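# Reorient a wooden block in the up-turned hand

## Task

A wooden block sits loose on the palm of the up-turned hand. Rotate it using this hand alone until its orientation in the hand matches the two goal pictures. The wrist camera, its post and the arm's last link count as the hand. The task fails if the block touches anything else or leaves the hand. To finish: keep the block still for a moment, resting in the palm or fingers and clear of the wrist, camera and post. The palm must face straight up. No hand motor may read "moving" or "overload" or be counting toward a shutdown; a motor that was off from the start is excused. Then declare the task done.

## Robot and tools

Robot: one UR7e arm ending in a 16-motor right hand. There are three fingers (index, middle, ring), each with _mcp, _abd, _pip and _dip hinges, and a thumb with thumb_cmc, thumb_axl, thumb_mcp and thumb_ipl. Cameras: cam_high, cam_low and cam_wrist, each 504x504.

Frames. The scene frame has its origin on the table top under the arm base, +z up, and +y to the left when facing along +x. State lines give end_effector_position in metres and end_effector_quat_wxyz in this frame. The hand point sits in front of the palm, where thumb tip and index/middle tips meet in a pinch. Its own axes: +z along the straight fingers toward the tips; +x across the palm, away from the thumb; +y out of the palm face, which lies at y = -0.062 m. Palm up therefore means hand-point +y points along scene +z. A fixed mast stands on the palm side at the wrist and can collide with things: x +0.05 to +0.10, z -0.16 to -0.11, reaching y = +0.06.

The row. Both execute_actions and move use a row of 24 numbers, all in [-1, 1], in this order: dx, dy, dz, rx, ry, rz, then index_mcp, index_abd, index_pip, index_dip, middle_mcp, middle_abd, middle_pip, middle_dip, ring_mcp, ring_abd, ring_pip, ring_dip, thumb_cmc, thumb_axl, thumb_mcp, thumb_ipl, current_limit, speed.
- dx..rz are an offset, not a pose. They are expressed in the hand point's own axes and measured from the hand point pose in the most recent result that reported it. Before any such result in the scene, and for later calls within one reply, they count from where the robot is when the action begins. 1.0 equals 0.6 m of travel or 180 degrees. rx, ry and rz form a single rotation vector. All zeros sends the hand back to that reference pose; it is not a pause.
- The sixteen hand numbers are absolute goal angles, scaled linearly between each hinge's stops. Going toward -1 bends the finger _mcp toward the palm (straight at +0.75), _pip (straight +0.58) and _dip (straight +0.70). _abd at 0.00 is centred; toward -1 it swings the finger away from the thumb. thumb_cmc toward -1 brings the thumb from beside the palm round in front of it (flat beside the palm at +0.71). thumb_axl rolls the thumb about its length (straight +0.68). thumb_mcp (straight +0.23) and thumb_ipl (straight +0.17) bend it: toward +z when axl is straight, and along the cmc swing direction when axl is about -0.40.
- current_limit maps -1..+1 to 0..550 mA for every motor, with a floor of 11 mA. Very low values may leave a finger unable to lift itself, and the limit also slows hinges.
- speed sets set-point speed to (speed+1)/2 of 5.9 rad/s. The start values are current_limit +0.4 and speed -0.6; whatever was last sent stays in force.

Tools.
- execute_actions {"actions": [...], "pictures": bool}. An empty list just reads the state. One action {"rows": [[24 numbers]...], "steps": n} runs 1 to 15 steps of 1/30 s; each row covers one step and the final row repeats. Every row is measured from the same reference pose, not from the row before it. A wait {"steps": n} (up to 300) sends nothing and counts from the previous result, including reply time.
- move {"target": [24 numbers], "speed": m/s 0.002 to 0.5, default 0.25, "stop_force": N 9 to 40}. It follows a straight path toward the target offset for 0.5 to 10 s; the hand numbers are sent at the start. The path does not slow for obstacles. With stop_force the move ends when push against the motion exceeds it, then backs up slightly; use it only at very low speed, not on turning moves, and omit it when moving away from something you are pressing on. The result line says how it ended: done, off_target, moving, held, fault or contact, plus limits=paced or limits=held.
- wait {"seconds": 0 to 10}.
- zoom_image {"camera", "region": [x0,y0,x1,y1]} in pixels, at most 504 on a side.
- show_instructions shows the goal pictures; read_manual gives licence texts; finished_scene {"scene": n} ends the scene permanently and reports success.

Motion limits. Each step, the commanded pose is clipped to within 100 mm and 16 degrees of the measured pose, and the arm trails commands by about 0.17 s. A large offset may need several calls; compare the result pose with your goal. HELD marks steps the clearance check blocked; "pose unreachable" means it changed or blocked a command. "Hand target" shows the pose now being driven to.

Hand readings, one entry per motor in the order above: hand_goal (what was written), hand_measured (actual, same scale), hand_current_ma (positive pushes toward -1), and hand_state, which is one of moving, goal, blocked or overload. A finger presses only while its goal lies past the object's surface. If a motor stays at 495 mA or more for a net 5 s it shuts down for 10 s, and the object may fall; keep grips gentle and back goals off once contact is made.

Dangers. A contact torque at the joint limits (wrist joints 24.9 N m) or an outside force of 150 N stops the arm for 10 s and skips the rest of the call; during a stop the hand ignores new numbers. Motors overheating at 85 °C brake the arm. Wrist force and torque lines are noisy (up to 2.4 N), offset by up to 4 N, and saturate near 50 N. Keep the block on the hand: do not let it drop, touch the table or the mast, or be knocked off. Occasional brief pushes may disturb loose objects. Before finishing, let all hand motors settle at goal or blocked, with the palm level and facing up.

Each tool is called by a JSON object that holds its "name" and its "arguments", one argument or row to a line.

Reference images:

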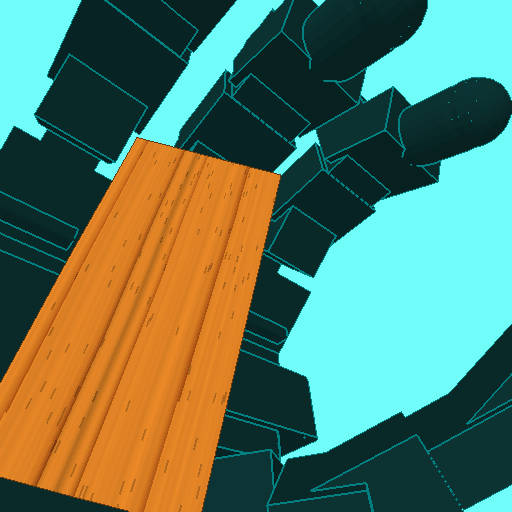

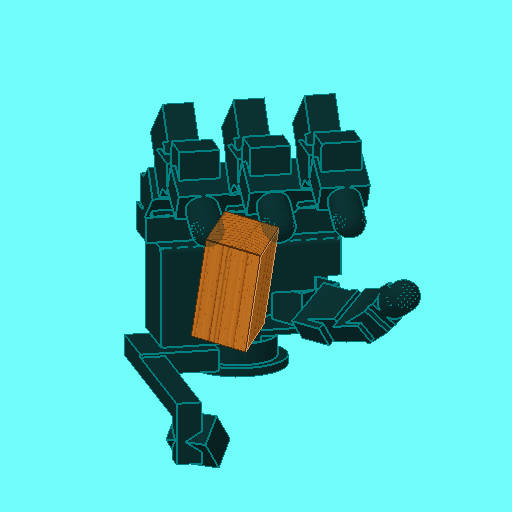

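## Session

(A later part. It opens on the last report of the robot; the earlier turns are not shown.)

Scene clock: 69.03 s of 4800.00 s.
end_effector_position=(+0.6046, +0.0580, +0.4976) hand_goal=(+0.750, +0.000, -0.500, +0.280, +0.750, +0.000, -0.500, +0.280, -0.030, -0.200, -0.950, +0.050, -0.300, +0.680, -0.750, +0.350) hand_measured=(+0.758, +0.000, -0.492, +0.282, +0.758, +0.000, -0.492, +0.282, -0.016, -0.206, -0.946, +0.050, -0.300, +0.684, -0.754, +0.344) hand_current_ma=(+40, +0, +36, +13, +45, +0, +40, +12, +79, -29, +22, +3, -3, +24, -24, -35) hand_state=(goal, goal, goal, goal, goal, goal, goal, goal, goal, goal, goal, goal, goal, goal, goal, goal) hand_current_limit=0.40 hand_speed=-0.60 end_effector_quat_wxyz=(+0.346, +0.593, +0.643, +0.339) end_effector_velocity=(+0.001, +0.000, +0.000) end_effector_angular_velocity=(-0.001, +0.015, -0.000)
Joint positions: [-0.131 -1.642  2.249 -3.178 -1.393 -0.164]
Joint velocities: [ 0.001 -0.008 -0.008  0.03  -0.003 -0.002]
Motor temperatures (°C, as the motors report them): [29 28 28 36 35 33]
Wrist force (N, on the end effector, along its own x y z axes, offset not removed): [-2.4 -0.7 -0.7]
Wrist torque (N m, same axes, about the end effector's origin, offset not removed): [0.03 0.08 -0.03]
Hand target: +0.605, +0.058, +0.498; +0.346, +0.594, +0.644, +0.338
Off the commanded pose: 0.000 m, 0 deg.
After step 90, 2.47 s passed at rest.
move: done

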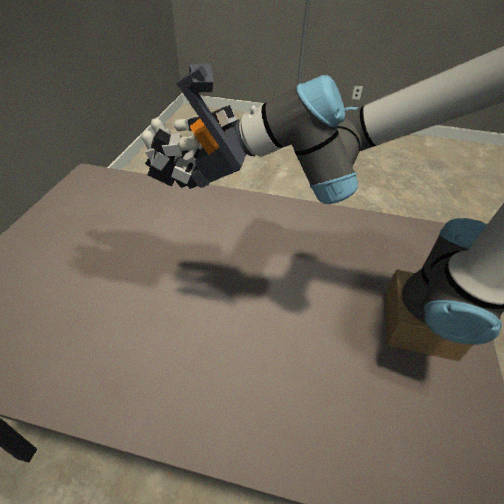

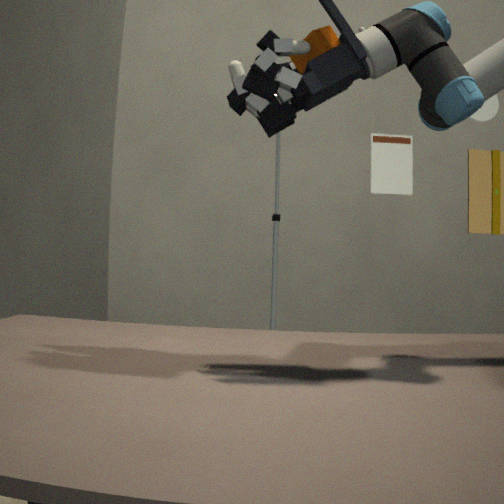

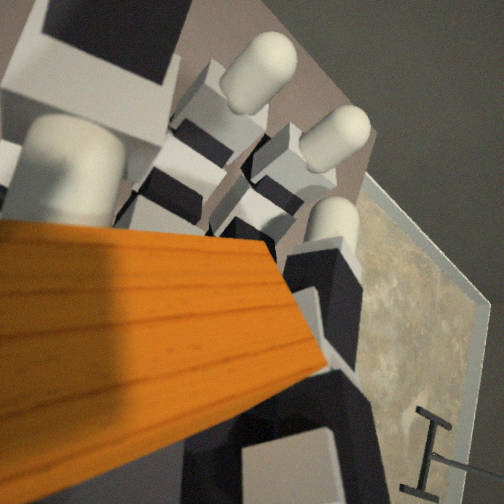

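Push with the ring tip while tilted, keeping the tip lower.

{"name": "move", "arguments": {
  "target": [0,0,0,0,0,0,0.75,0,-0.5,0.28,0.75,0,-0.5,0.28,0.05,-0.1,-1,-0.2,-0.3,0.68,-0.75,0.35,0.4,-0.8]
}}

{"name": "move", "arguments": {
  "target": [0,0,0,0,0,0,0.75,0,-0.5,0.28,0.75,0,-0.5,0.28,-0.2,-0.2,-1,0.15,-0.3,0.68,-0.75,0.35,0.4,-0.8]
}}

Scene clock: 73.03 s of 4800.00 s.
end_effector_position=(+0.6046, +0.0580, +0.4976) hand_goal=(+0.750, +0.000, -0.500, +0.280, +0.750, +0.000, -0.500, +0.280, +0.050, -0.100, -1.000, -0.200, -0.300, +0.680, -0.750, +0.350) hand_measured=(+0.758, +0.000, -0.492, +0.282, +0.764, +0.000, -0.492, +0.282, +0.056, -0.104, -1.000, -0.198, -0.300, +0.684, -0.754, +0.346) hand_current_ma=(+42, +0, +36, +13, +72, +1, +38, +12, +34, -15, +4, +11, -3, +24, -24, -34) hand_state=(goal, goal, goal, goal, moving, goal, goal, goal, goal, goal, goal, goal, goal, goal, goal, goal) hand_current_limit=0.40 hand_speed=-0.80 end_effector_quat_wxyz=(+0.346, +0.593, +0.643, +0.339) end_effector_velocity=(+0.000, -0.001, +0.001) end_effector_angular_velocity=(-0.000, -0.002, -0.002)
Joint positions: [-0.131 -1.642  2.249 -3.178 -1.393 -0.164]
Joint velocities: [-0.002  0.    -0.001 -0.001  0.     0.   ]
Motor temperatures (°C, as the motors report them): [29 28 28 36 35 33]
Wrist force (N, on the end effector, along its own x y z axes, offset not removed): [-1.1 -1.3 0.6]
Wrist torque (N m, same axes, about the end effector's origin, offset not removed): [-0.17 -0.02 -0.08]
Hand target: +0.605, +0.058, +0.498; +0.346, +0.593, +0.643, +0.339
Off the commanded pose: 0.000 m, 0 deg.
After step 90, 0.23 s passed at rest.
move: done

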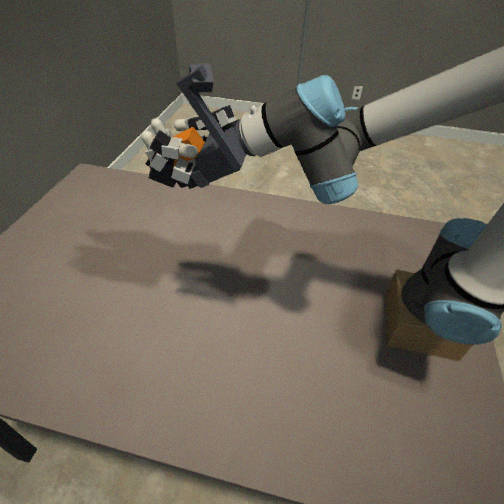

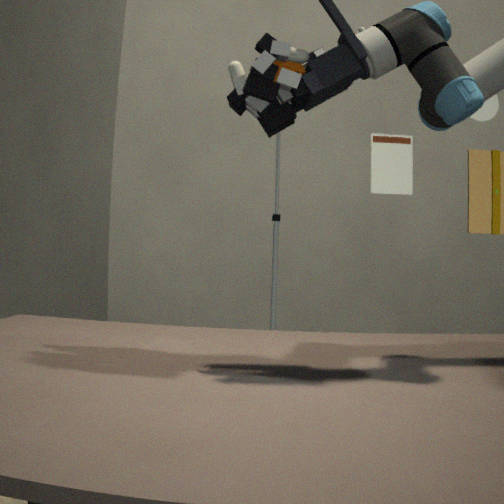

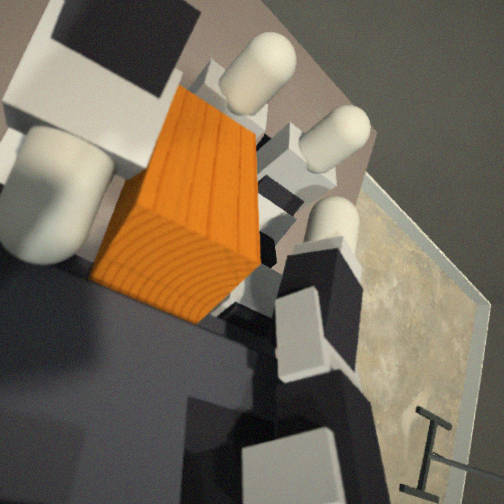

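Scene clock: 74.03 s of 4800.00 s.
end_effector_position=(+0.6046, +0.0580, +0.4975) hand_goal=(+0.750, +0.000, -0.500, +0.280, +0.750, +0.000, -0.500, +0.280, -0.200, -0.200, -1.000, +0.150, -0.300, +0.680, -0.750, +0.350) hand_measured=(+0.758, +0.000, -0.492, +0.282, +0.764, +0.000, -0.492, +0.282, -0.186, -0.196, -1.000, +0.146, -0.300, +0.684, -0.754, +0.346) hand_current_ma=(+42, +0, +36, +13, +74, +1, +38, +12, +76, +15, +1, -21, -3, +24, -24, -34) hand_state=(goal, goal, goal, goal, goal, goal, goal, goal, goal, goal, goal, goal, goal, goal, goal, goal) hand_current_limit=0.40 hand_speed=-0.80 end_effector_quat_wxyz=(+0.346, +0.593, +0.643, +0.339) end_effector_velocity=(+0.000, -0.000, +0.000) end_effector_angular_velocity=(+0.000, -0.000, -0.000)
Joint positions: [-0.131 -1.642  2.249 -3.178 -1.393 -0.164]
Joint velocities: [-0. -0. -0.  0. -0.  0.]
Motor temperatures (°C, as the motors report them): [29 28 28 36 35 33]
Wrist force (N, on the end effector, along its own x y z axes, offset not removed): [-1.6 -0.4 -1.1]
Wrist torque (N m, same axes, about the end effector's origin, offset not removed): [0.12 -0.05 0.05]
Hand target: +0.605, +0.058, +0.498; +0.346, +0.593, +0.643, +0.339
Off the commanded pose: 0.000 m, 0 deg.
move: done

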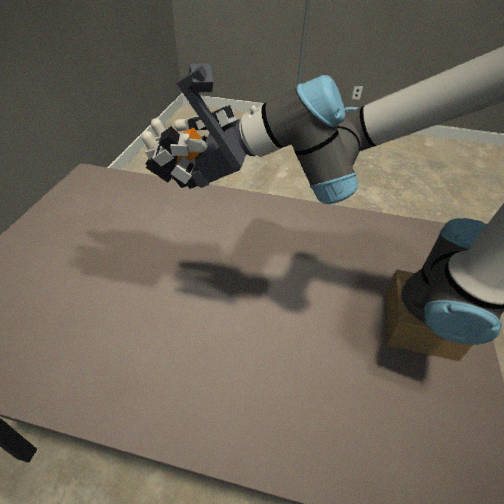

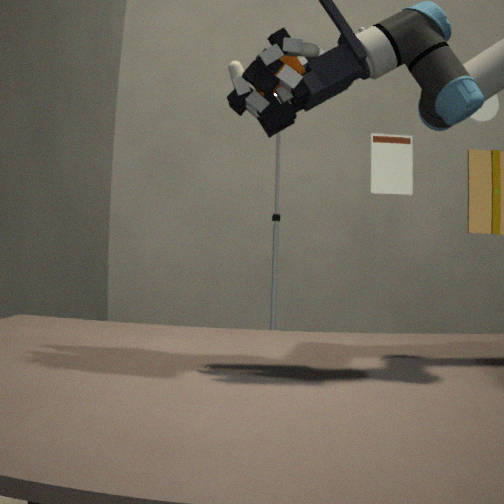

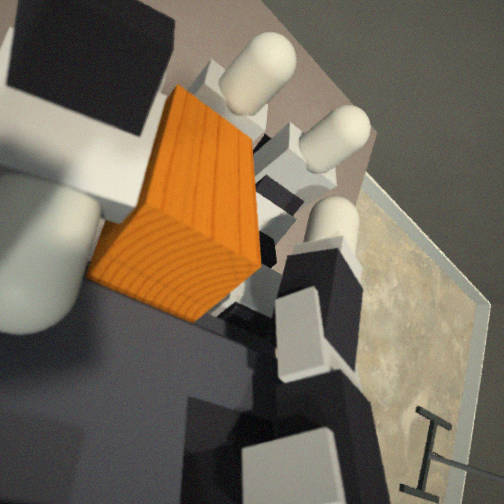

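{"name": "move", "arguments": {
  "target": [0,0,0,-0.18,0,0,0.6,0,-0.5,0.28,0.6,0,-0.5,0.28,0.3,0,0,0.28,-0.3,0.68,-0.6,0.35,0.4,-0.85],
  "speed": 0.15
}}

{"name": "zoom_image", "arguments": {
  "camera": "cam_low",
  "region": [180,0,380,150]
}}

Scene clock: 82.07 s of 4800.00 s.
end_effector_position=(+0.6049, +0.0580, +0.4978) hand_goal=(+0.600, +0.000, -0.500, +0.280, +0.600, +0.000, -0.500, +0.280, +0.300, +0.000, +0.000, +0.280, -0.300, +0.680, -0.600, +0.350) hand_measured=(+0.622, +0.000, -0.496, +0.282, +0.664, +0.000, -0.488, +0.282, +0.306, -0.004, -0.002, +0.278, -0.300, +0.684, -0.612, +0.346) hand_current_ma=(+117, +0, +18, +13, +344, +1, +57, +12, +37, -17, -9, -15, +0, +24, -85, -32) hand_state=(blocked, goal, goal, goal, blocked, goal, goal, goal, goal, goal, goal, goal, goal, goal, goal, goal) hand_current_limit=0.40 hand_speed=-0.85 end_effector_quat_wxyz=(+0.498, +0.473, +0.523, +0.505) end_effector_velocity=(-0.000, -0.000, +0.000) end_effector_angular_velocity=(+0.000, -0.000, -0.000)
Joint positions: [-0.14  -1.17   2.232 -4.209 -1.323 -0.041]
Joint velocities: [-0. -0.  0. -0. -0.  0.]
Motor temperatures (°C, as the motors report them): [29 28 28 36 35 33]
Wrist force (N, on the end effector, along its own x y z axes, offset not removed): [-1.1 -0.7 -1.2]
Wrist torque (N m, same axes, about the end effector's origin, offset not removed): [0.04 0.02 -0.07]
Hand target: +0.605, +0.058, +0.498; +0.498, +0.473, +0.523, +0.505
Off the commanded pose: 0.000 m, 0 deg.
After step 90, 2.07 s passed at rest.
move: done

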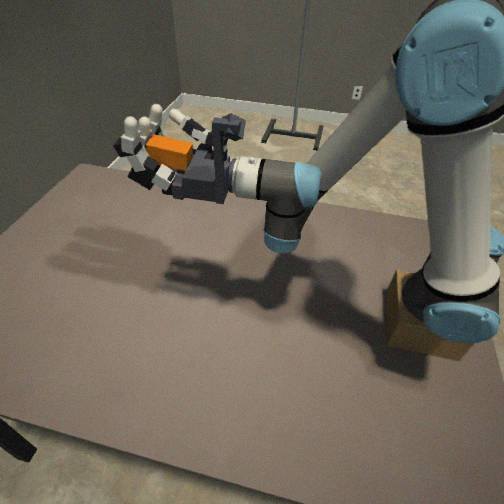

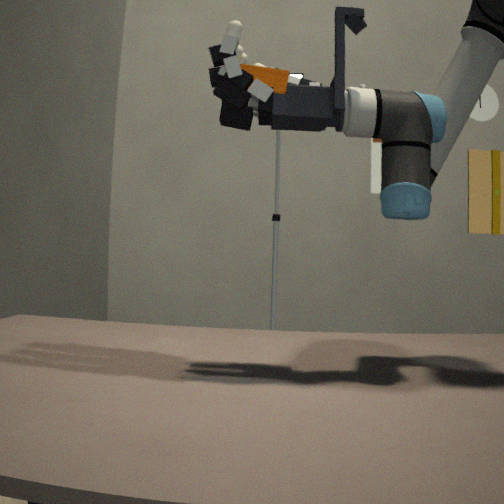

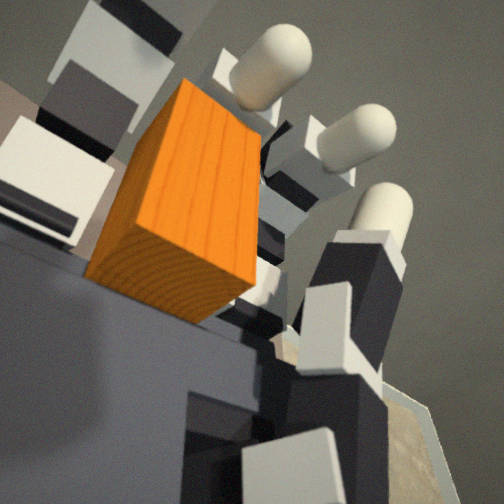

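Region (180, 0, 380, 150) of cam_low's 504x504 image, scaled by 2.520, with more detail than that image has; it fills the top 378 rows of this view, and the rest is white.

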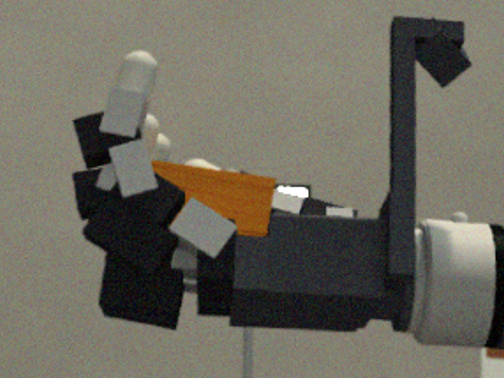

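{"name": "move", "arguments": {
  "target": [0,0,0,0.002,0,0,0.73,0.2,-0.2,0.28,0.73,0.2,-0.2,0.28,0.42,0.7,0.3,0.5,-0.3,0.68,-0.6,0.35,0.4,-0.8]
}}

{"name": "zoom_image", "arguments": {
  "camera": "cam_high",
  "region": [90,70,250,220]
}}

Scene clock: 89.90 s of 4800.00 s.
end_effector_position=(+0.6049, +0.0580, +0.4978) hand_goal=(+0.730, +0.200, -0.200, +0.280, +0.730, +0.200, -0.200, +0.280, +0.420, +0.700, +0.300, +0.500, -0.300, +0.680, -0.600, +0.350) hand_measured=(+0.738, +0.196, -0.200, +0.282, +0.740, +0.214, -0.202, +0.282, +0.430, +0.364, +0.300, +0.498, -0.300, +0.684, -0.612, +0.346) hand_current_ma=(+44, -16, -5, +13, +57, +62, -11, +6, +49, -385, -3, -12, +0, +24, -85, -32) hand_state=(goal, goal, goal, goal, goal, goal, goal, goal, goal, blocked, goal, goal, goal, goal, goal, goal) hand_current_limit=0.40 hand_speed=-0.80 end_effector_quat_wxyz=(+0.496, +0.475, +0.525, +0.503) end_effector_velocity=(-0.000, +0.001, +0.000) end_effector_angular_velocity=(-0.000, -0.001, +0.001)
Joint positions: [-0.141 -1.176  2.235 -4.2   -1.323 -0.043]
Joint velocities: [ 0.001 -0.    -0.    -0.001 -0.    -0.   ]
Motor temperatures (°C, as the motors report them): [29 28 28 36 35 33]
Wrist force (N, on the end effector, along its own x y z axes, offset not removed): [-2.0 -0.9 -0.8]
Wrist torque (N m, same axes, about the end effector's origin, offset not removed): [-0.04 0.09 -0.11]
Hand target: +0.605, +0.058, +0.498; +0.496, +0.475, +0.525, +0.503
Off the commanded pose: 0.000 m, 0 deg.
After step 90, 3.80 s passed at rest.
move: done

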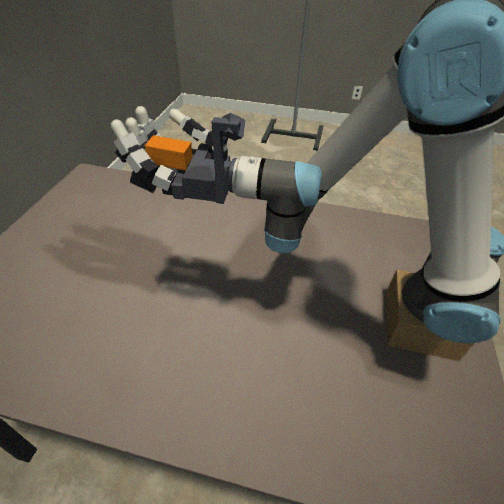

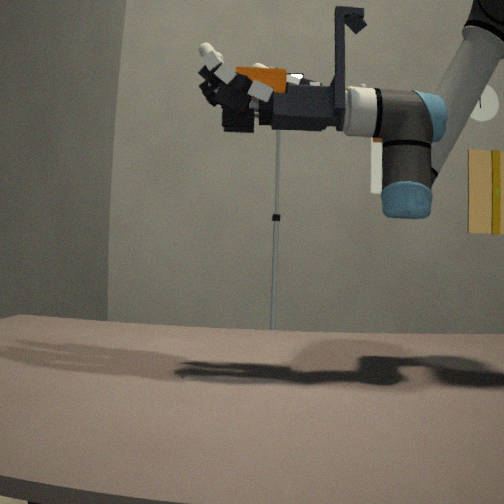

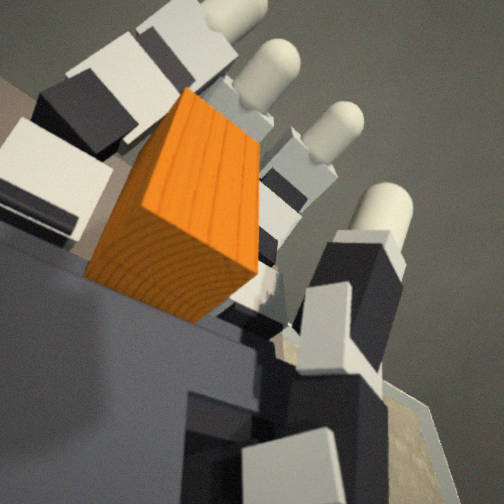

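Region (90, 70, 250, 220) of cam_high's 504x504 image, scaled by 3.150, with more detail than that image has; it fills the top 472 rows of this view, and the rest is white.

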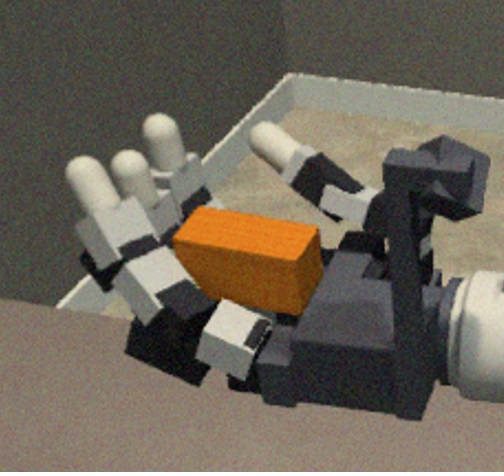

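{"name": "move", "arguments": {
  "target": [0,0,0,0,0,0,0.78,0,-0.2,0.28,0.73,0,-0.2,0.28,0.62,0,-0.95,-0.65,-0.3,0.68,-0.6,0.35,0.4,-0.5]
}}

{"name": "move", "arguments": {
  "target": [0,0,0,0,0,0,0.78,0,-0.2,0.28,0.73,0,-0.2,0.28,0.62,-1,-0.95,-0.65,-0.3,0.68,-0.6,0.35,0.4,-0.75]
}}

Scene clock: 109.37 s of 4800.00 s.
end_effector_position=(+0.6049, +0.0580, +0.4978) hand_goal=(+0.780, +0.000, -0.200, +0.280, +0.730, +0.000, -0.200, +0.280, +0.620, +0.000, -0.950, -0.650, -0.300, +0.680, -0.600, +0.350) hand_measured=(+0.788, +0.002, -0.200, +0.282, +0.746, +0.004, -0.198, +0.282, +0.630, +0.004, -0.948, -0.648, -0.300, +0.684, -0.612, +0.346) hand_current_ma=(+45, +13, -3, +13, +82, +14, +11, +6, +48, +15, +7, +11, +0, +24, -84, -32) hand_state=(goal, goal, goal, goal, goal, goal, goal, goal, goal, goal, goal, goal, goal, goal, goal, goal) hand_current_limit=0.40 hand_speed=-0.50 end_effector_quat_wxyz=(+0.496, +0.475, +0.525, +0.503) end_effector_velocity=(+0.000, +0.000, -0.001) end_effector_angular_velocity=(+0.000, +0.002, +0.000)
Joint positions: [-0.141 -1.176  2.235 -4.2   -1.323 -0.043]
Joint velocities: [ 0.     0.     0.001  0.001 -0.    -0.   ]
Motor temperatures (°C, as the motors report them): [29 28 28 36 35 33]
Wrist force (N, on the end effector, along its own x y z axes, offset not removed): [-2.3 -0.5 -1.1]
Wrist torque (N m, same axes, about the end effector's origin, offset not removed): [0.07 0.11 -0.08]
Hand target: +0.605, +0.058, +0.498; +0.496, +0.475, +0.525, +0.503
Off the commanded pose: 0.000 m, 0 deg.
After step 90, 15.07 s passed at rest.
move: done

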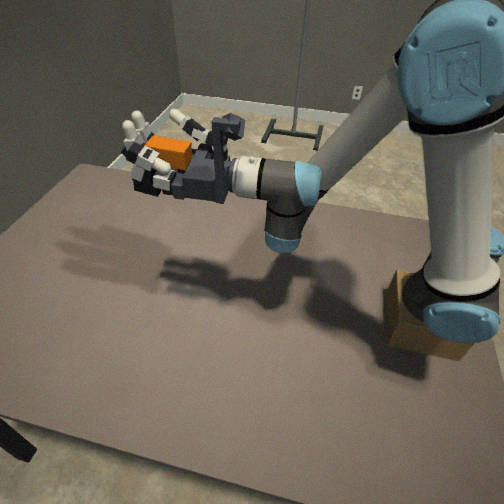

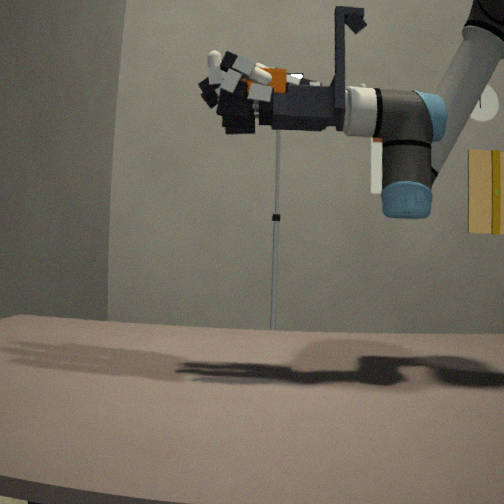

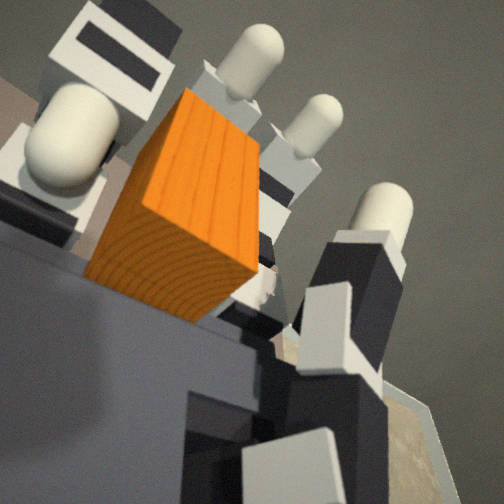

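Scene clock: 111.07 s of 4800.00 s.
end_effector_position=(+0.6049, +0.0580, +0.4978) hand_goal=(+0.780, +0.000, -0.200, +0.280, +0.730, +0.000, -0.200, +0.280, +0.620, -1.000, -0.950, -0.650, -0.300, +0.680, -0.600, +0.350) hand_measured=(+0.788, +0.002, -0.200, +0.282, +0.746, +0.002, -0.198, +0.282, +0.630, -0.994, -0.948, -0.648, -0.300, +0.684, -0.612, +0.346) hand_current_ma=(+45, +13, -3, +13, +82, +13, +11, +6, +48, +26, +6, +9, +0, +24, -84, -32) hand_state=(goal, goal, goal, goal, goal, goal, goal, goal, goal, goal, goal, goal, goal, goal, goal, goal) hand_current_limit=0.40 hand_speed=-0.75 end_effector_quat_wxyz=(+0.496, +0.475, +0.525, +0.503) end_effector_velocity=(+0.001, -0.000, +0.001) end_effector_angular_velocity=(-0.000, -0.002, -0.000)
Joint positions: [-0.141 -1.176  2.235 -4.2   -1.323 -0.043]
Joint velocities: [-0.     0.    -0.003  0.    -0.    -0.   ]
Motor temperatures (°C, as the motors report them): [29 28 28 36 35 33]
Wrist force (N, on the end effector, along its own x y z axes, offset not removed): [-2.8 -1.1 0.7]
Wrist torque (N m, same axes, about the end effector's origin, offset not removed): [-0.18 0.21 -0.18]
Hand target: +0.605, +0.058, +0.498; +0.496, +0.475, +0.525, +0.503
Off the commanded pose: 0.000 m, 0 deg.
move: done

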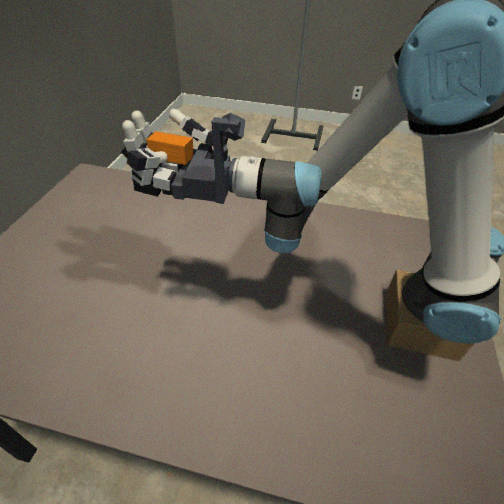

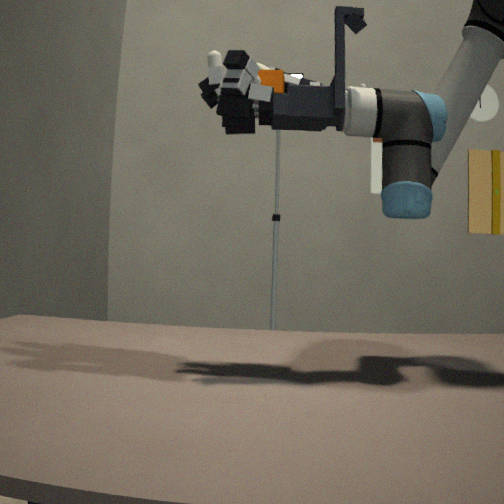

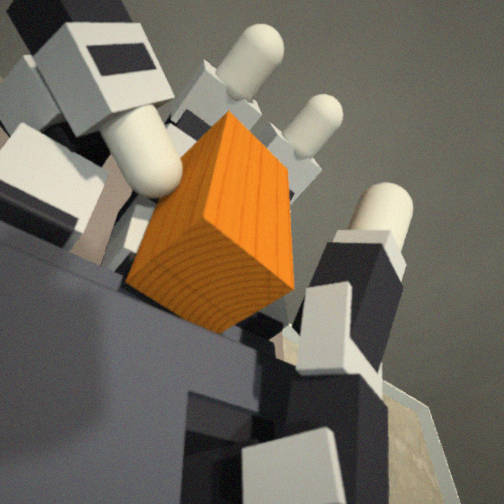

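{"name": "move", "arguments": {
  "target": [0,0,0,0,0,0,0.3,0,0.58,0.4,0.62,0,0.4,0.28,0.62,-0.6,-0.95,-0.65,-0.1,0.68,-0.4,0.35,0.4,-0.85]
}}

{"name": "zoom_image", "arguments": {
  "camera": "cam_high",
  "region": [90,70,250,220]
}}

Scene clock: 117.23 s of 4800.00 s.
end_effector_position=(+0.6049, +0.0580, +0.4978) hand_goal=(+0.300, +0.000, +0.580, +0.400, +0.620, +0.000, +0.400, +0.280, +0.620, -0.600, -0.950, -0.650, -0.100, +0.680, -0.400, +0.350) hand_measured=(+0.322, +0.002, +0.580, +0.398, +0.650, +0.002, +0.400, +0.282, +0.630, -0.604, -0.948, -0.648, -0.098, +0.684, -0.410, +0.346) hand_current_ma=(+126, +13, +0, -13, +157, +12, +1, +6, +48, -17, +6, +8, +13, +24, -68, -26) hand_state=(blocked, goal, goal, goal, blocked, goal, goal, goal, goal, goal, goal, goal, goal, goal, goal, goal) hand_current_limit=0.40 hand_speed=-0.85 end_effector_quat_wxyz=(+0.496, +0.475, +0.525, +0.503) end_effector_velocity=(-0.000, +0.000, -0.001) end_effector_angular_velocity=(+0.000, +0.003, +0.000)
Joint positions: [-0.141 -1.176  2.235 -4.2   -1.323 -0.043]
Joint velocities: [ 0.    -0.001  0.002  0.001 -0.    -0.   ]
Motor temperatures (°C, as the motors report them): [29 28 28 36 35 33]
Wrist force (N, on the end effector, along its own x y z axes, offset not removed): [-1.0 -1.3 0.3]
Wrist torque (N m, same axes, about the end effector's origin, offset not removed): [-0.16 -0.11 0.02]
Hand target: +0.605, +0.058, +0.498; +0.496, +0.475, +0.525, +0.503
Off the commanded pose: 0.000 m, 0 deg.
After step 90, 0.80 s passed at rest.
move: done

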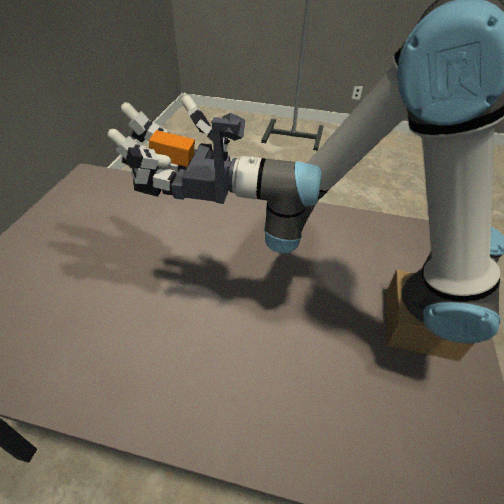

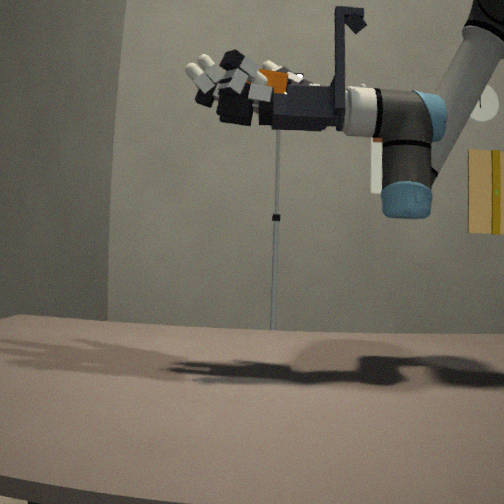

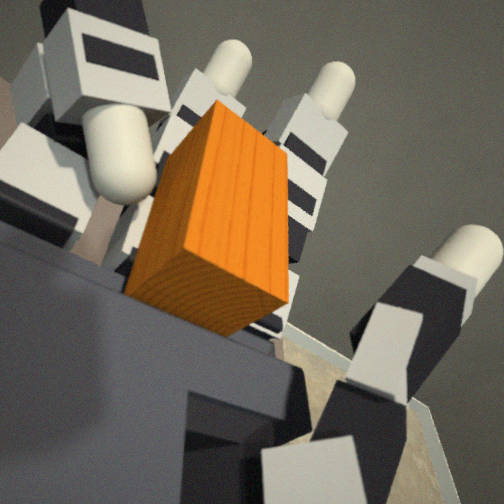

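Region (90, 70, 250, 220) of cam_high's 504x504 image, scaled by 3.150, with more detail than that image has; it fills the top 472 rows of this view, and the rest is white.

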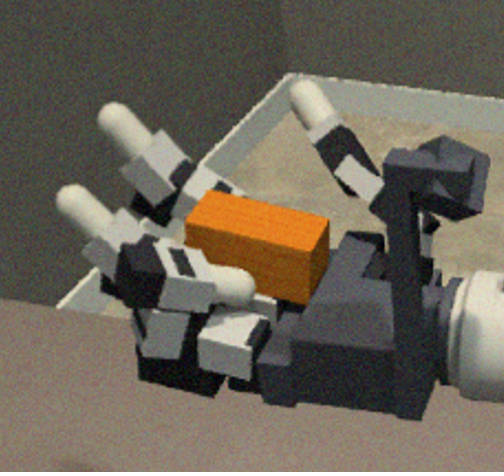

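{"name": "move", "arguments": {
  "target": [0,0,0,0,0,0,0.85,0,0.58,0.4,0.66,-0.3,0.5,0.28,0.64,-0.6,-1,-0.65,-0.3,0.68,-0.7,0.35,0.4,-0.7]
}}

{"name": "move", "arguments": {
  "target": [0,0,0,0,0,0,0.85,-0.3,0.58,0.4,0.66,-0.3,0.5,0.28,0.64,-1,-1,-0.6,-0.3,0.68,-0.7,0.35,0.4,-0.8]
}}

{"name": "move", "arguments": {
  "target": [0,0,0,0,0,0,0.45,-0.3,0.58,0.4,0.66,-0.3,0.5,0.28,0.64,-0.9,-1,-0.6,-0.2,0.68,-0.45,0.35,0.4,-0.8]
}}

Scene clock: 125.07 s of 4800.00 s.
end_effector_position=(+0.6049, +0.0580, +0.4978) hand_goal=(+0.850, +0.000, +0.580, +0.400, +0.660, -0.300, +0.500, +0.280, +0.640, -0.600, -1.000, -0.650, -0.300, +0.680, -0.700, +0.350) hand_measured=(+0.860, +0.002, +0.580, +0.398, +0.672, -0.298, +0.500, +0.282, +0.646, -0.604, -0.998, -0.648, -0.292, +0.684, -0.704, +0.346) hand_current_ma=(+50, +13, +4, -11, +67, +13, +2, +6, +29, -17, +8, +8, +39, +24, -22, -25) hand_state=(goal, goal, goal, goal, goal, goal, goal, goal, goal, goal, goal, goal, goal, goal, goal, goal) hand_current_limit=0.40 hand_speed=-0.70 end_effector_quat_wxyz=(+0.496, +0.475, +0.525, +0.503) end_effector_velocity=(+0.000, -0.001, +0.000) end_effector_angular_velocity=(-0.000, +0.000, -0.001)
Joint positions: [-0.141 -1.176  2.235 -4.2   -1.323 -0.043]
Joint velocities: [-0.001 -0.001 -0.     0.001  0.    -0.   ]
Motor temperatures (°C, as the motors report them): [29 28 28 36 35 33]
Wrist force (N, on the end effector, along its own x y z axes, offset not removed): [-1.4 -1.4 -0.3]
Wrist torque (N m, same axes, about the end effector's origin, offset not removed): [-0.26 0.02 0.04]
Hand target: +0.605, +0.058, +0.498; +0.496, +0.475, +0.525, +0.503
Off the commanded pose: 0.000 m, 0 deg.
After step 90, 3.77 s passed at rest.
move: done

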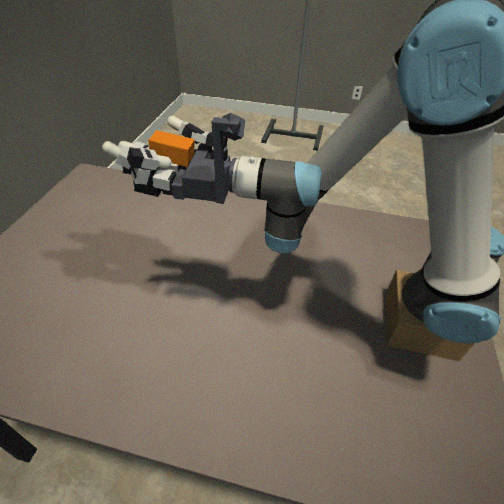

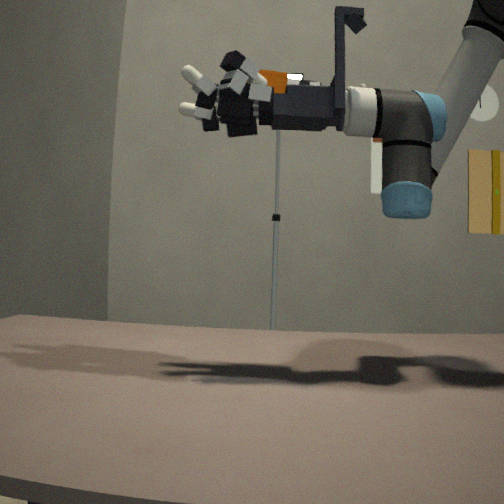

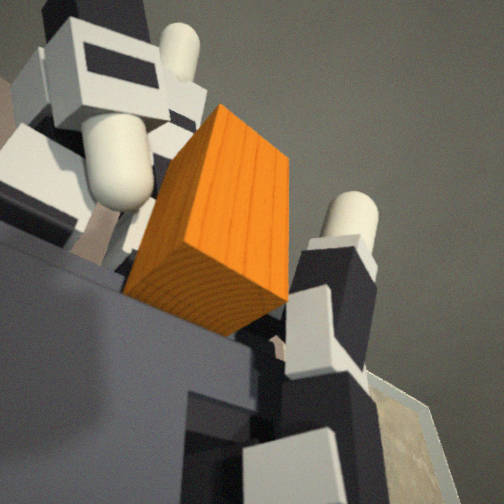

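Scene clock: 126.07 s of 4800.00 s.
end_effector_position=(+0.6049, +0.0580, +0.4978) hand_goal=(+0.850, -0.300, +0.580, +0.400, +0.660, -0.300, +0.500, +0.280, +0.640, -1.000, -1.000, -0.600, -0.300, +0.680, -0.700, +0.350) hand_measured=(+0.860, -0.296, +0.580, +0.398, +0.672, -0.298, +0.500, +0.282, +0.646, -0.994, -0.998, -0.604, -0.292, +0.684, -0.704, +0.346) hand_current_ma=(+50, +14, +4, -11, +67, +12, +2, +6, +29, +26, +8, -20, +39, +24, -22, -25) hand_state=(goal, goal, goal, goal, goal, goal, goal, goal, goal, goal, goal, goal, goal, goal, goal, goal) hand_current_limit=0.40 hand_speed=-0.80 end_effector_quat_wxyz=(+0.496, +0.475, +0.525, +0.503) end_effector_velocity=(-0.000, +0.000, -0.000) end_effector_angular_velocity=(+0.000, +0.000, +0.000)
Joint positions: [-0.141 -1.176  2.235 -4.2   -1.323 -0.043]
Joint velocities: [ 0.    -0.     0.001  0.     0.     0.   ]
Motor temperatures (°C, as the motors report them): [29 28 28 36 35 33]
Wrist force (N, on the end effector, along its own x y z axes, offset not removed): [-1.5 -1.4 -0.2]
Wrist torque (N m, same axes, about the end effector's origin, offset not removed): [-0.08 -0.02 -0.05]
Hand target: +0.605, +0.058, +0.498; +0.496, +0.475, +0.525, +0.503
Off the commanded pose: 0.000 m, 0 deg.
move: done

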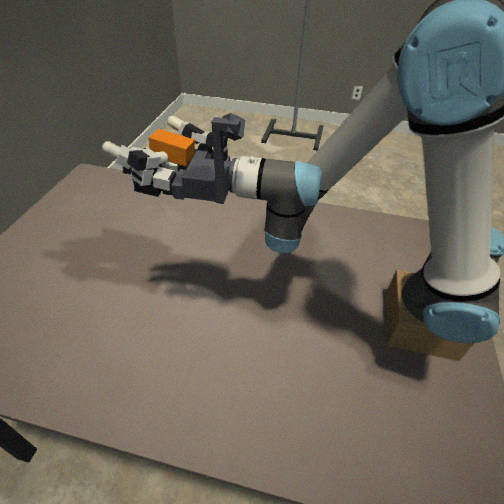

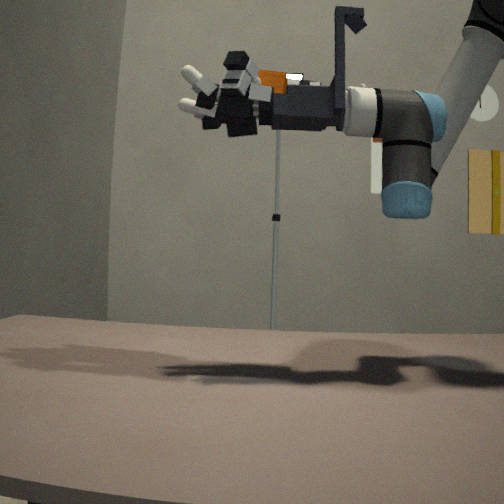

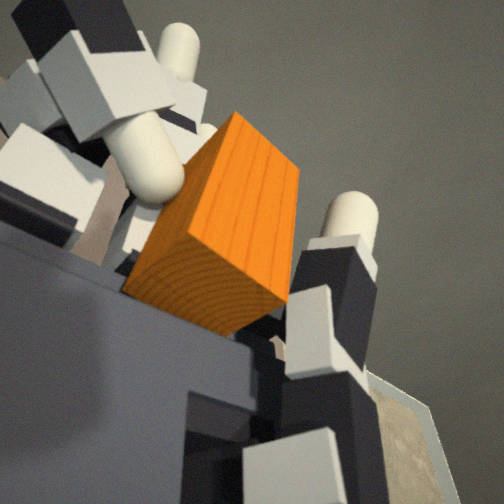

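Scene clock: 127.20 s of 4800.00 s.
end_effector_position=(+0.6049, +0.0580, +0.4978) hand_goal=(+0.450, -0.300, +0.580, +0.400, +0.660, -0.300, +0.500, +0.280, +0.640, -0.900, -1.000, -0.600, -0.200, +0.680, -0.450, +0.350) hand_measured=(+0.480, -0.298, +0.580, +0.398, +0.672, -0.298, +0.500, +0.282, +0.646, -0.902, -0.998, -0.602, -0.198, +0.684, -0.462, +0.346) hand_current_ma=(+163, +12, +4, -11, +67, +12, +2, +6, +29, -13, +8, -15, +7, +24, -74, -25) hand_state=(blocked, goal, goal, goal, goal, goal, goal, goal, goal, goal, goal, goal, goal, goal, goal, goal) hand_current_limit=0.40 hand_speed=-0.80 end_effector_quat_wxyz=(+0.496, +0.475, +0.525, +0.503) end_effector_velocity=(-0.000, +0.000, +0.000) end_effector_angular_velocity=(+0.000, -0.001, +0.001)
Joint positions: [-0.141 -1.176  2.235 -4.2   -1.323 -0.043]
Joint velocities: [ 0.001 -0.001 -0.    -0.     0.     0.   ]
Motor temperatures (°C, as the motors report them): [29 28 28 36 35 33]
Wrist force (N, on the end effector, along its own x y z axes, offset not removed): [-1.8 -1.8 -0.9]
Wrist torque (N m, same axes, about the end effector's origin, offset not removed): [-0.10 0.15 -0.13]
Hand target: +0.605, +0.058, +0.498; +0.496, +0.475, +0.525, +0.503
Off the commanded pose: 0.000 m, 0 deg.
move: done

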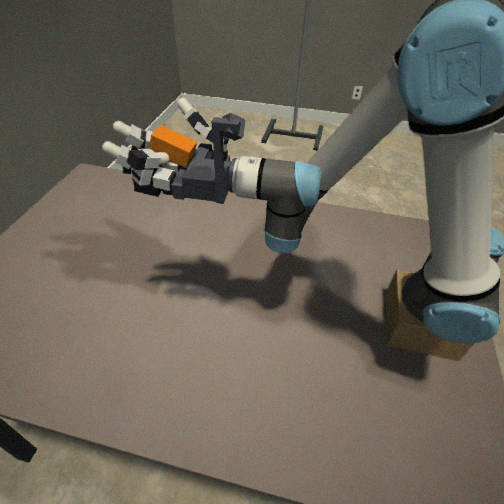

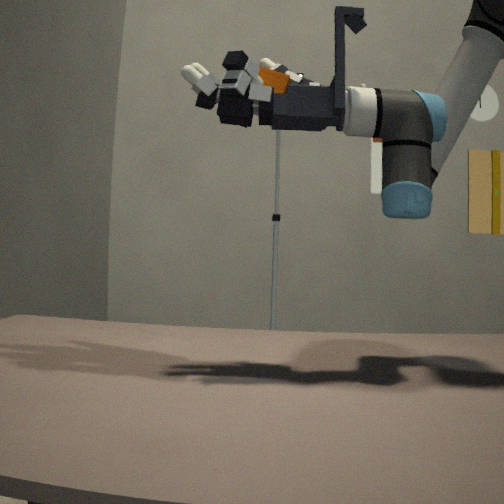

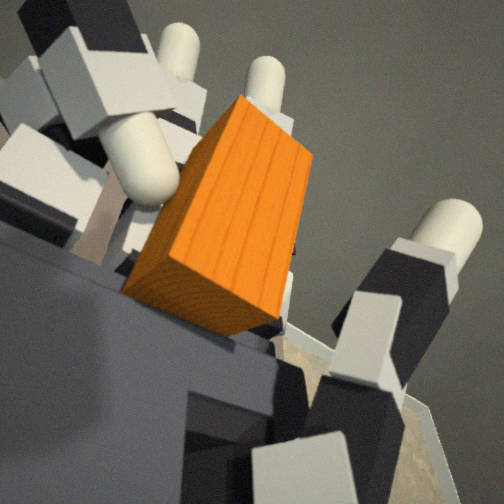

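{"name": "move", "arguments": {
  "target": [0,0,0,0,0,0,0.4,-0.1,0.58,0.4,0.55,0,-0.2,0,0.64,-0.75,-1,-0.6,-0.2,0.68,-0.45,0.35,0.4,-0.75]
}}

{"name": "move", "arguments": {
  "target": [0,0,0,0,0,0,0.4,-0.1,0.58,0.4,0.55,0,-0.3,-0.8,0.64,-0.6,-1,-0.6,-0.2,0.68,-0.45,0.35,0.4,-0.75]
}}

{"name": "zoom_image", "arguments": {
  "camera": "cam_high",
  "region": [90,70,250,220]
}}

Scene clock: 136.13 s of 4800.00 s.
end_effector_position=(+0.6049, +0.0580, +0.4978) hand_goal=(+0.400, -0.100, +0.580, +0.400, +0.550, +0.000, -0.200, +0.000, +0.640, -0.750, -1.000, -0.600, -0.200, +0.680, -0.450, +0.350) hand_measured=(+0.428, -0.104, +0.580, +0.398, +0.576, -0.004, -0.194, +0.002, +0.646, -0.754, -0.998, -0.602, -0.198, +0.684, -0.462, +0.346) hand_current_ma=(+151, -21, +5, -11, +141, -16, +29, +13, +29, -17, +8, -15, +7, +24, -74, -25) hand_state=(blocked, goal, goal, goal, blocked, goal, goal, goal, goal, goal, goal, goal, goal, goal, goal, goal) hand_current_limit=0.40 hand_speed=-0.75 end_effector_quat_wxyz=(+0.496, +0.475, +0.525, +0.503) end_effector_velocity=(-0.000, -0.000, -0.000) end_effector_angular_velocity=(+0.000, +0.000, -0.001)
Joint positions: [-0.141 -1.176  2.235 -4.2   -1.323 -0.043]
Joint velocities: [-0.    -0.001  0.001  0.    -0.     0.   ]
Motor temperatures (°C, as the motors report them): [29 28 28 36 35 33]
Wrist force (N, on the end effector, along its own x y z axes, offset not removed): [-1.8 -1.4 -0.1]
Wrist torque (N m, same axes, about the end effector's origin, offset not removed): [-0.16 0.11 0.00]
Hand target: +0.605, +0.058, +0.498; +0.496, +0.475, +0.525, +0.503
Off the commanded pose: 0.000 m, 0 deg.
After step 90, 4.53 s passed at rest.
move: done

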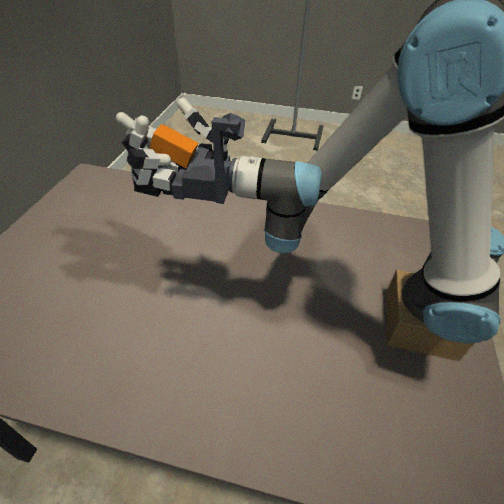

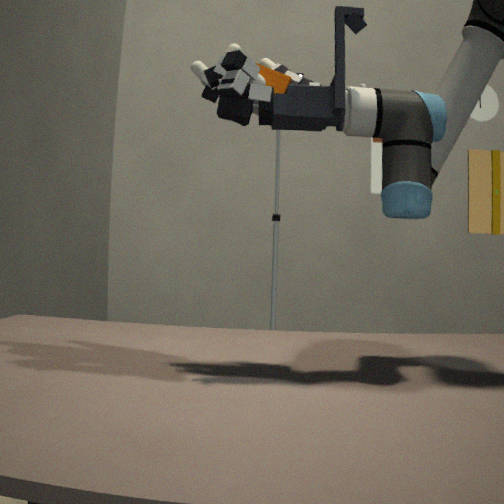

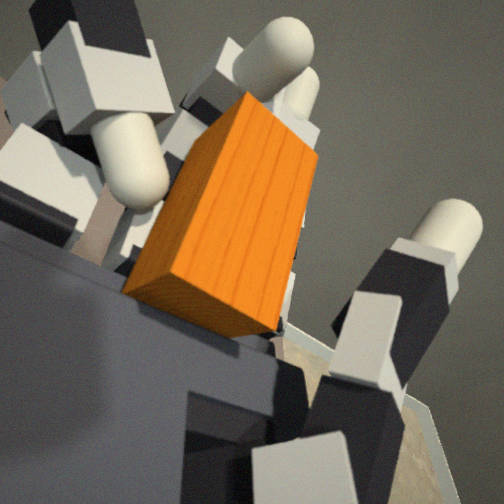

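Scene clock: 136.97 s of 4800.00 s.
end_effector_position=(+0.6049, +0.0580, +0.4978) hand_goal=(+0.400, -0.100, +0.580, +0.400, +0.550, +0.000, -0.300, -0.800, +0.640, -0.600, -1.000, -0.600, -0.200, +0.680, -0.450, +0.350) hand_measured=(+0.428, -0.104, +0.580, +0.398, +0.574, -0.004, -0.258, -0.244, +0.646, -0.604, -0.998, -0.602, -0.198, +0.684, -0.462, +0.346) hand_current_ma=(+151, -21, +5, -11, +130, -16, +215, +385, +29, -17, +8, -15, +7, +24, -74, -25) hand_state=(blocked, goal, goal, goal, blocked, goal, blocked, blocked, goal, goal, goal, goal, goal, goal, goal, goal) hand_current_limit=0.40 hand_speed=-0.75 end_effector_quat_wxyz=(+0.496, +0.475, +0.525, +0.503) end_effector_velocity=(+0.000, -0.000, +0.000) end_effector_angular_velocity=(+0.000, -0.001, -0.000)
Joint positions: [-0.141 -1.176  2.235 -4.2   -1.323 -0.043]
Joint velocities: [-0.     0.    -0.001  0.     0.     0.   ]
Motor temperatures (°C, as the motors report them): [29 28 28 36 35 33]
Wrist force (N, on the end effector, along its own x y z axes, offset not removed): [-1.8 -1.4 -2.1]
Wrist torque (N m, same axes, about the end effector's origin, offset not removed): [-0.02 0.16 -0.03]
Hand target: +0.605, +0.058, +0.498; +0.496, +0.475, +0.525, +0.503
Off the commanded pose: 0.000 m, 0 deg.
move: done

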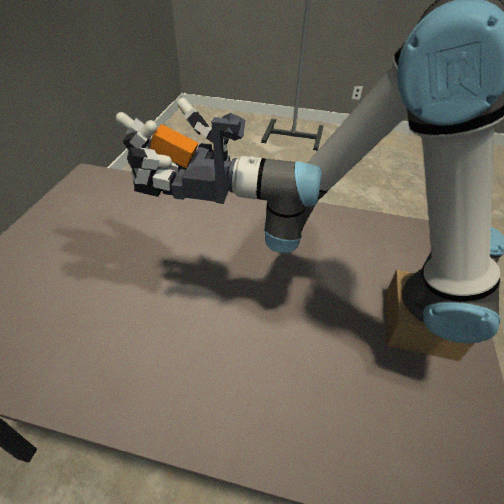

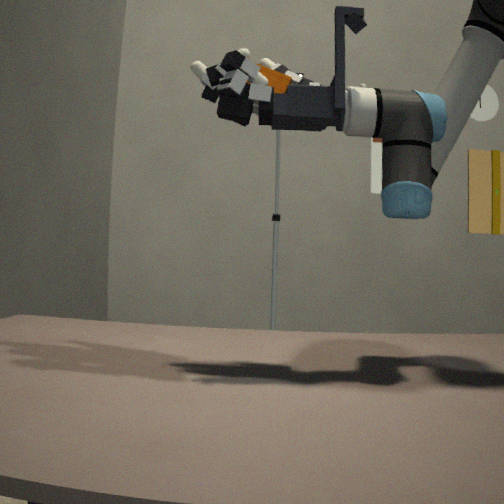

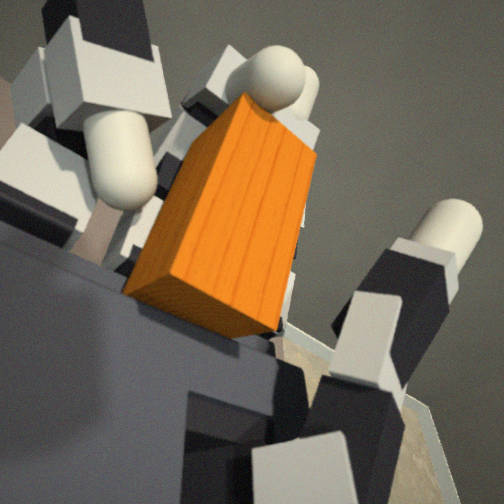

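Region (90, 70, 250, 220) of cam_high's 504x504 image, scaled by 3.150, with more detail than that image has; it fills the top 472 rows of this view, and the rest is white.

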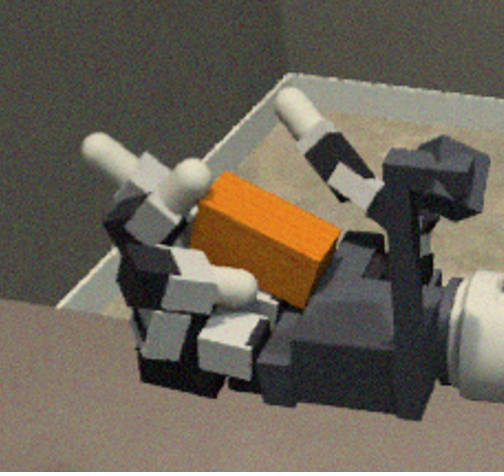

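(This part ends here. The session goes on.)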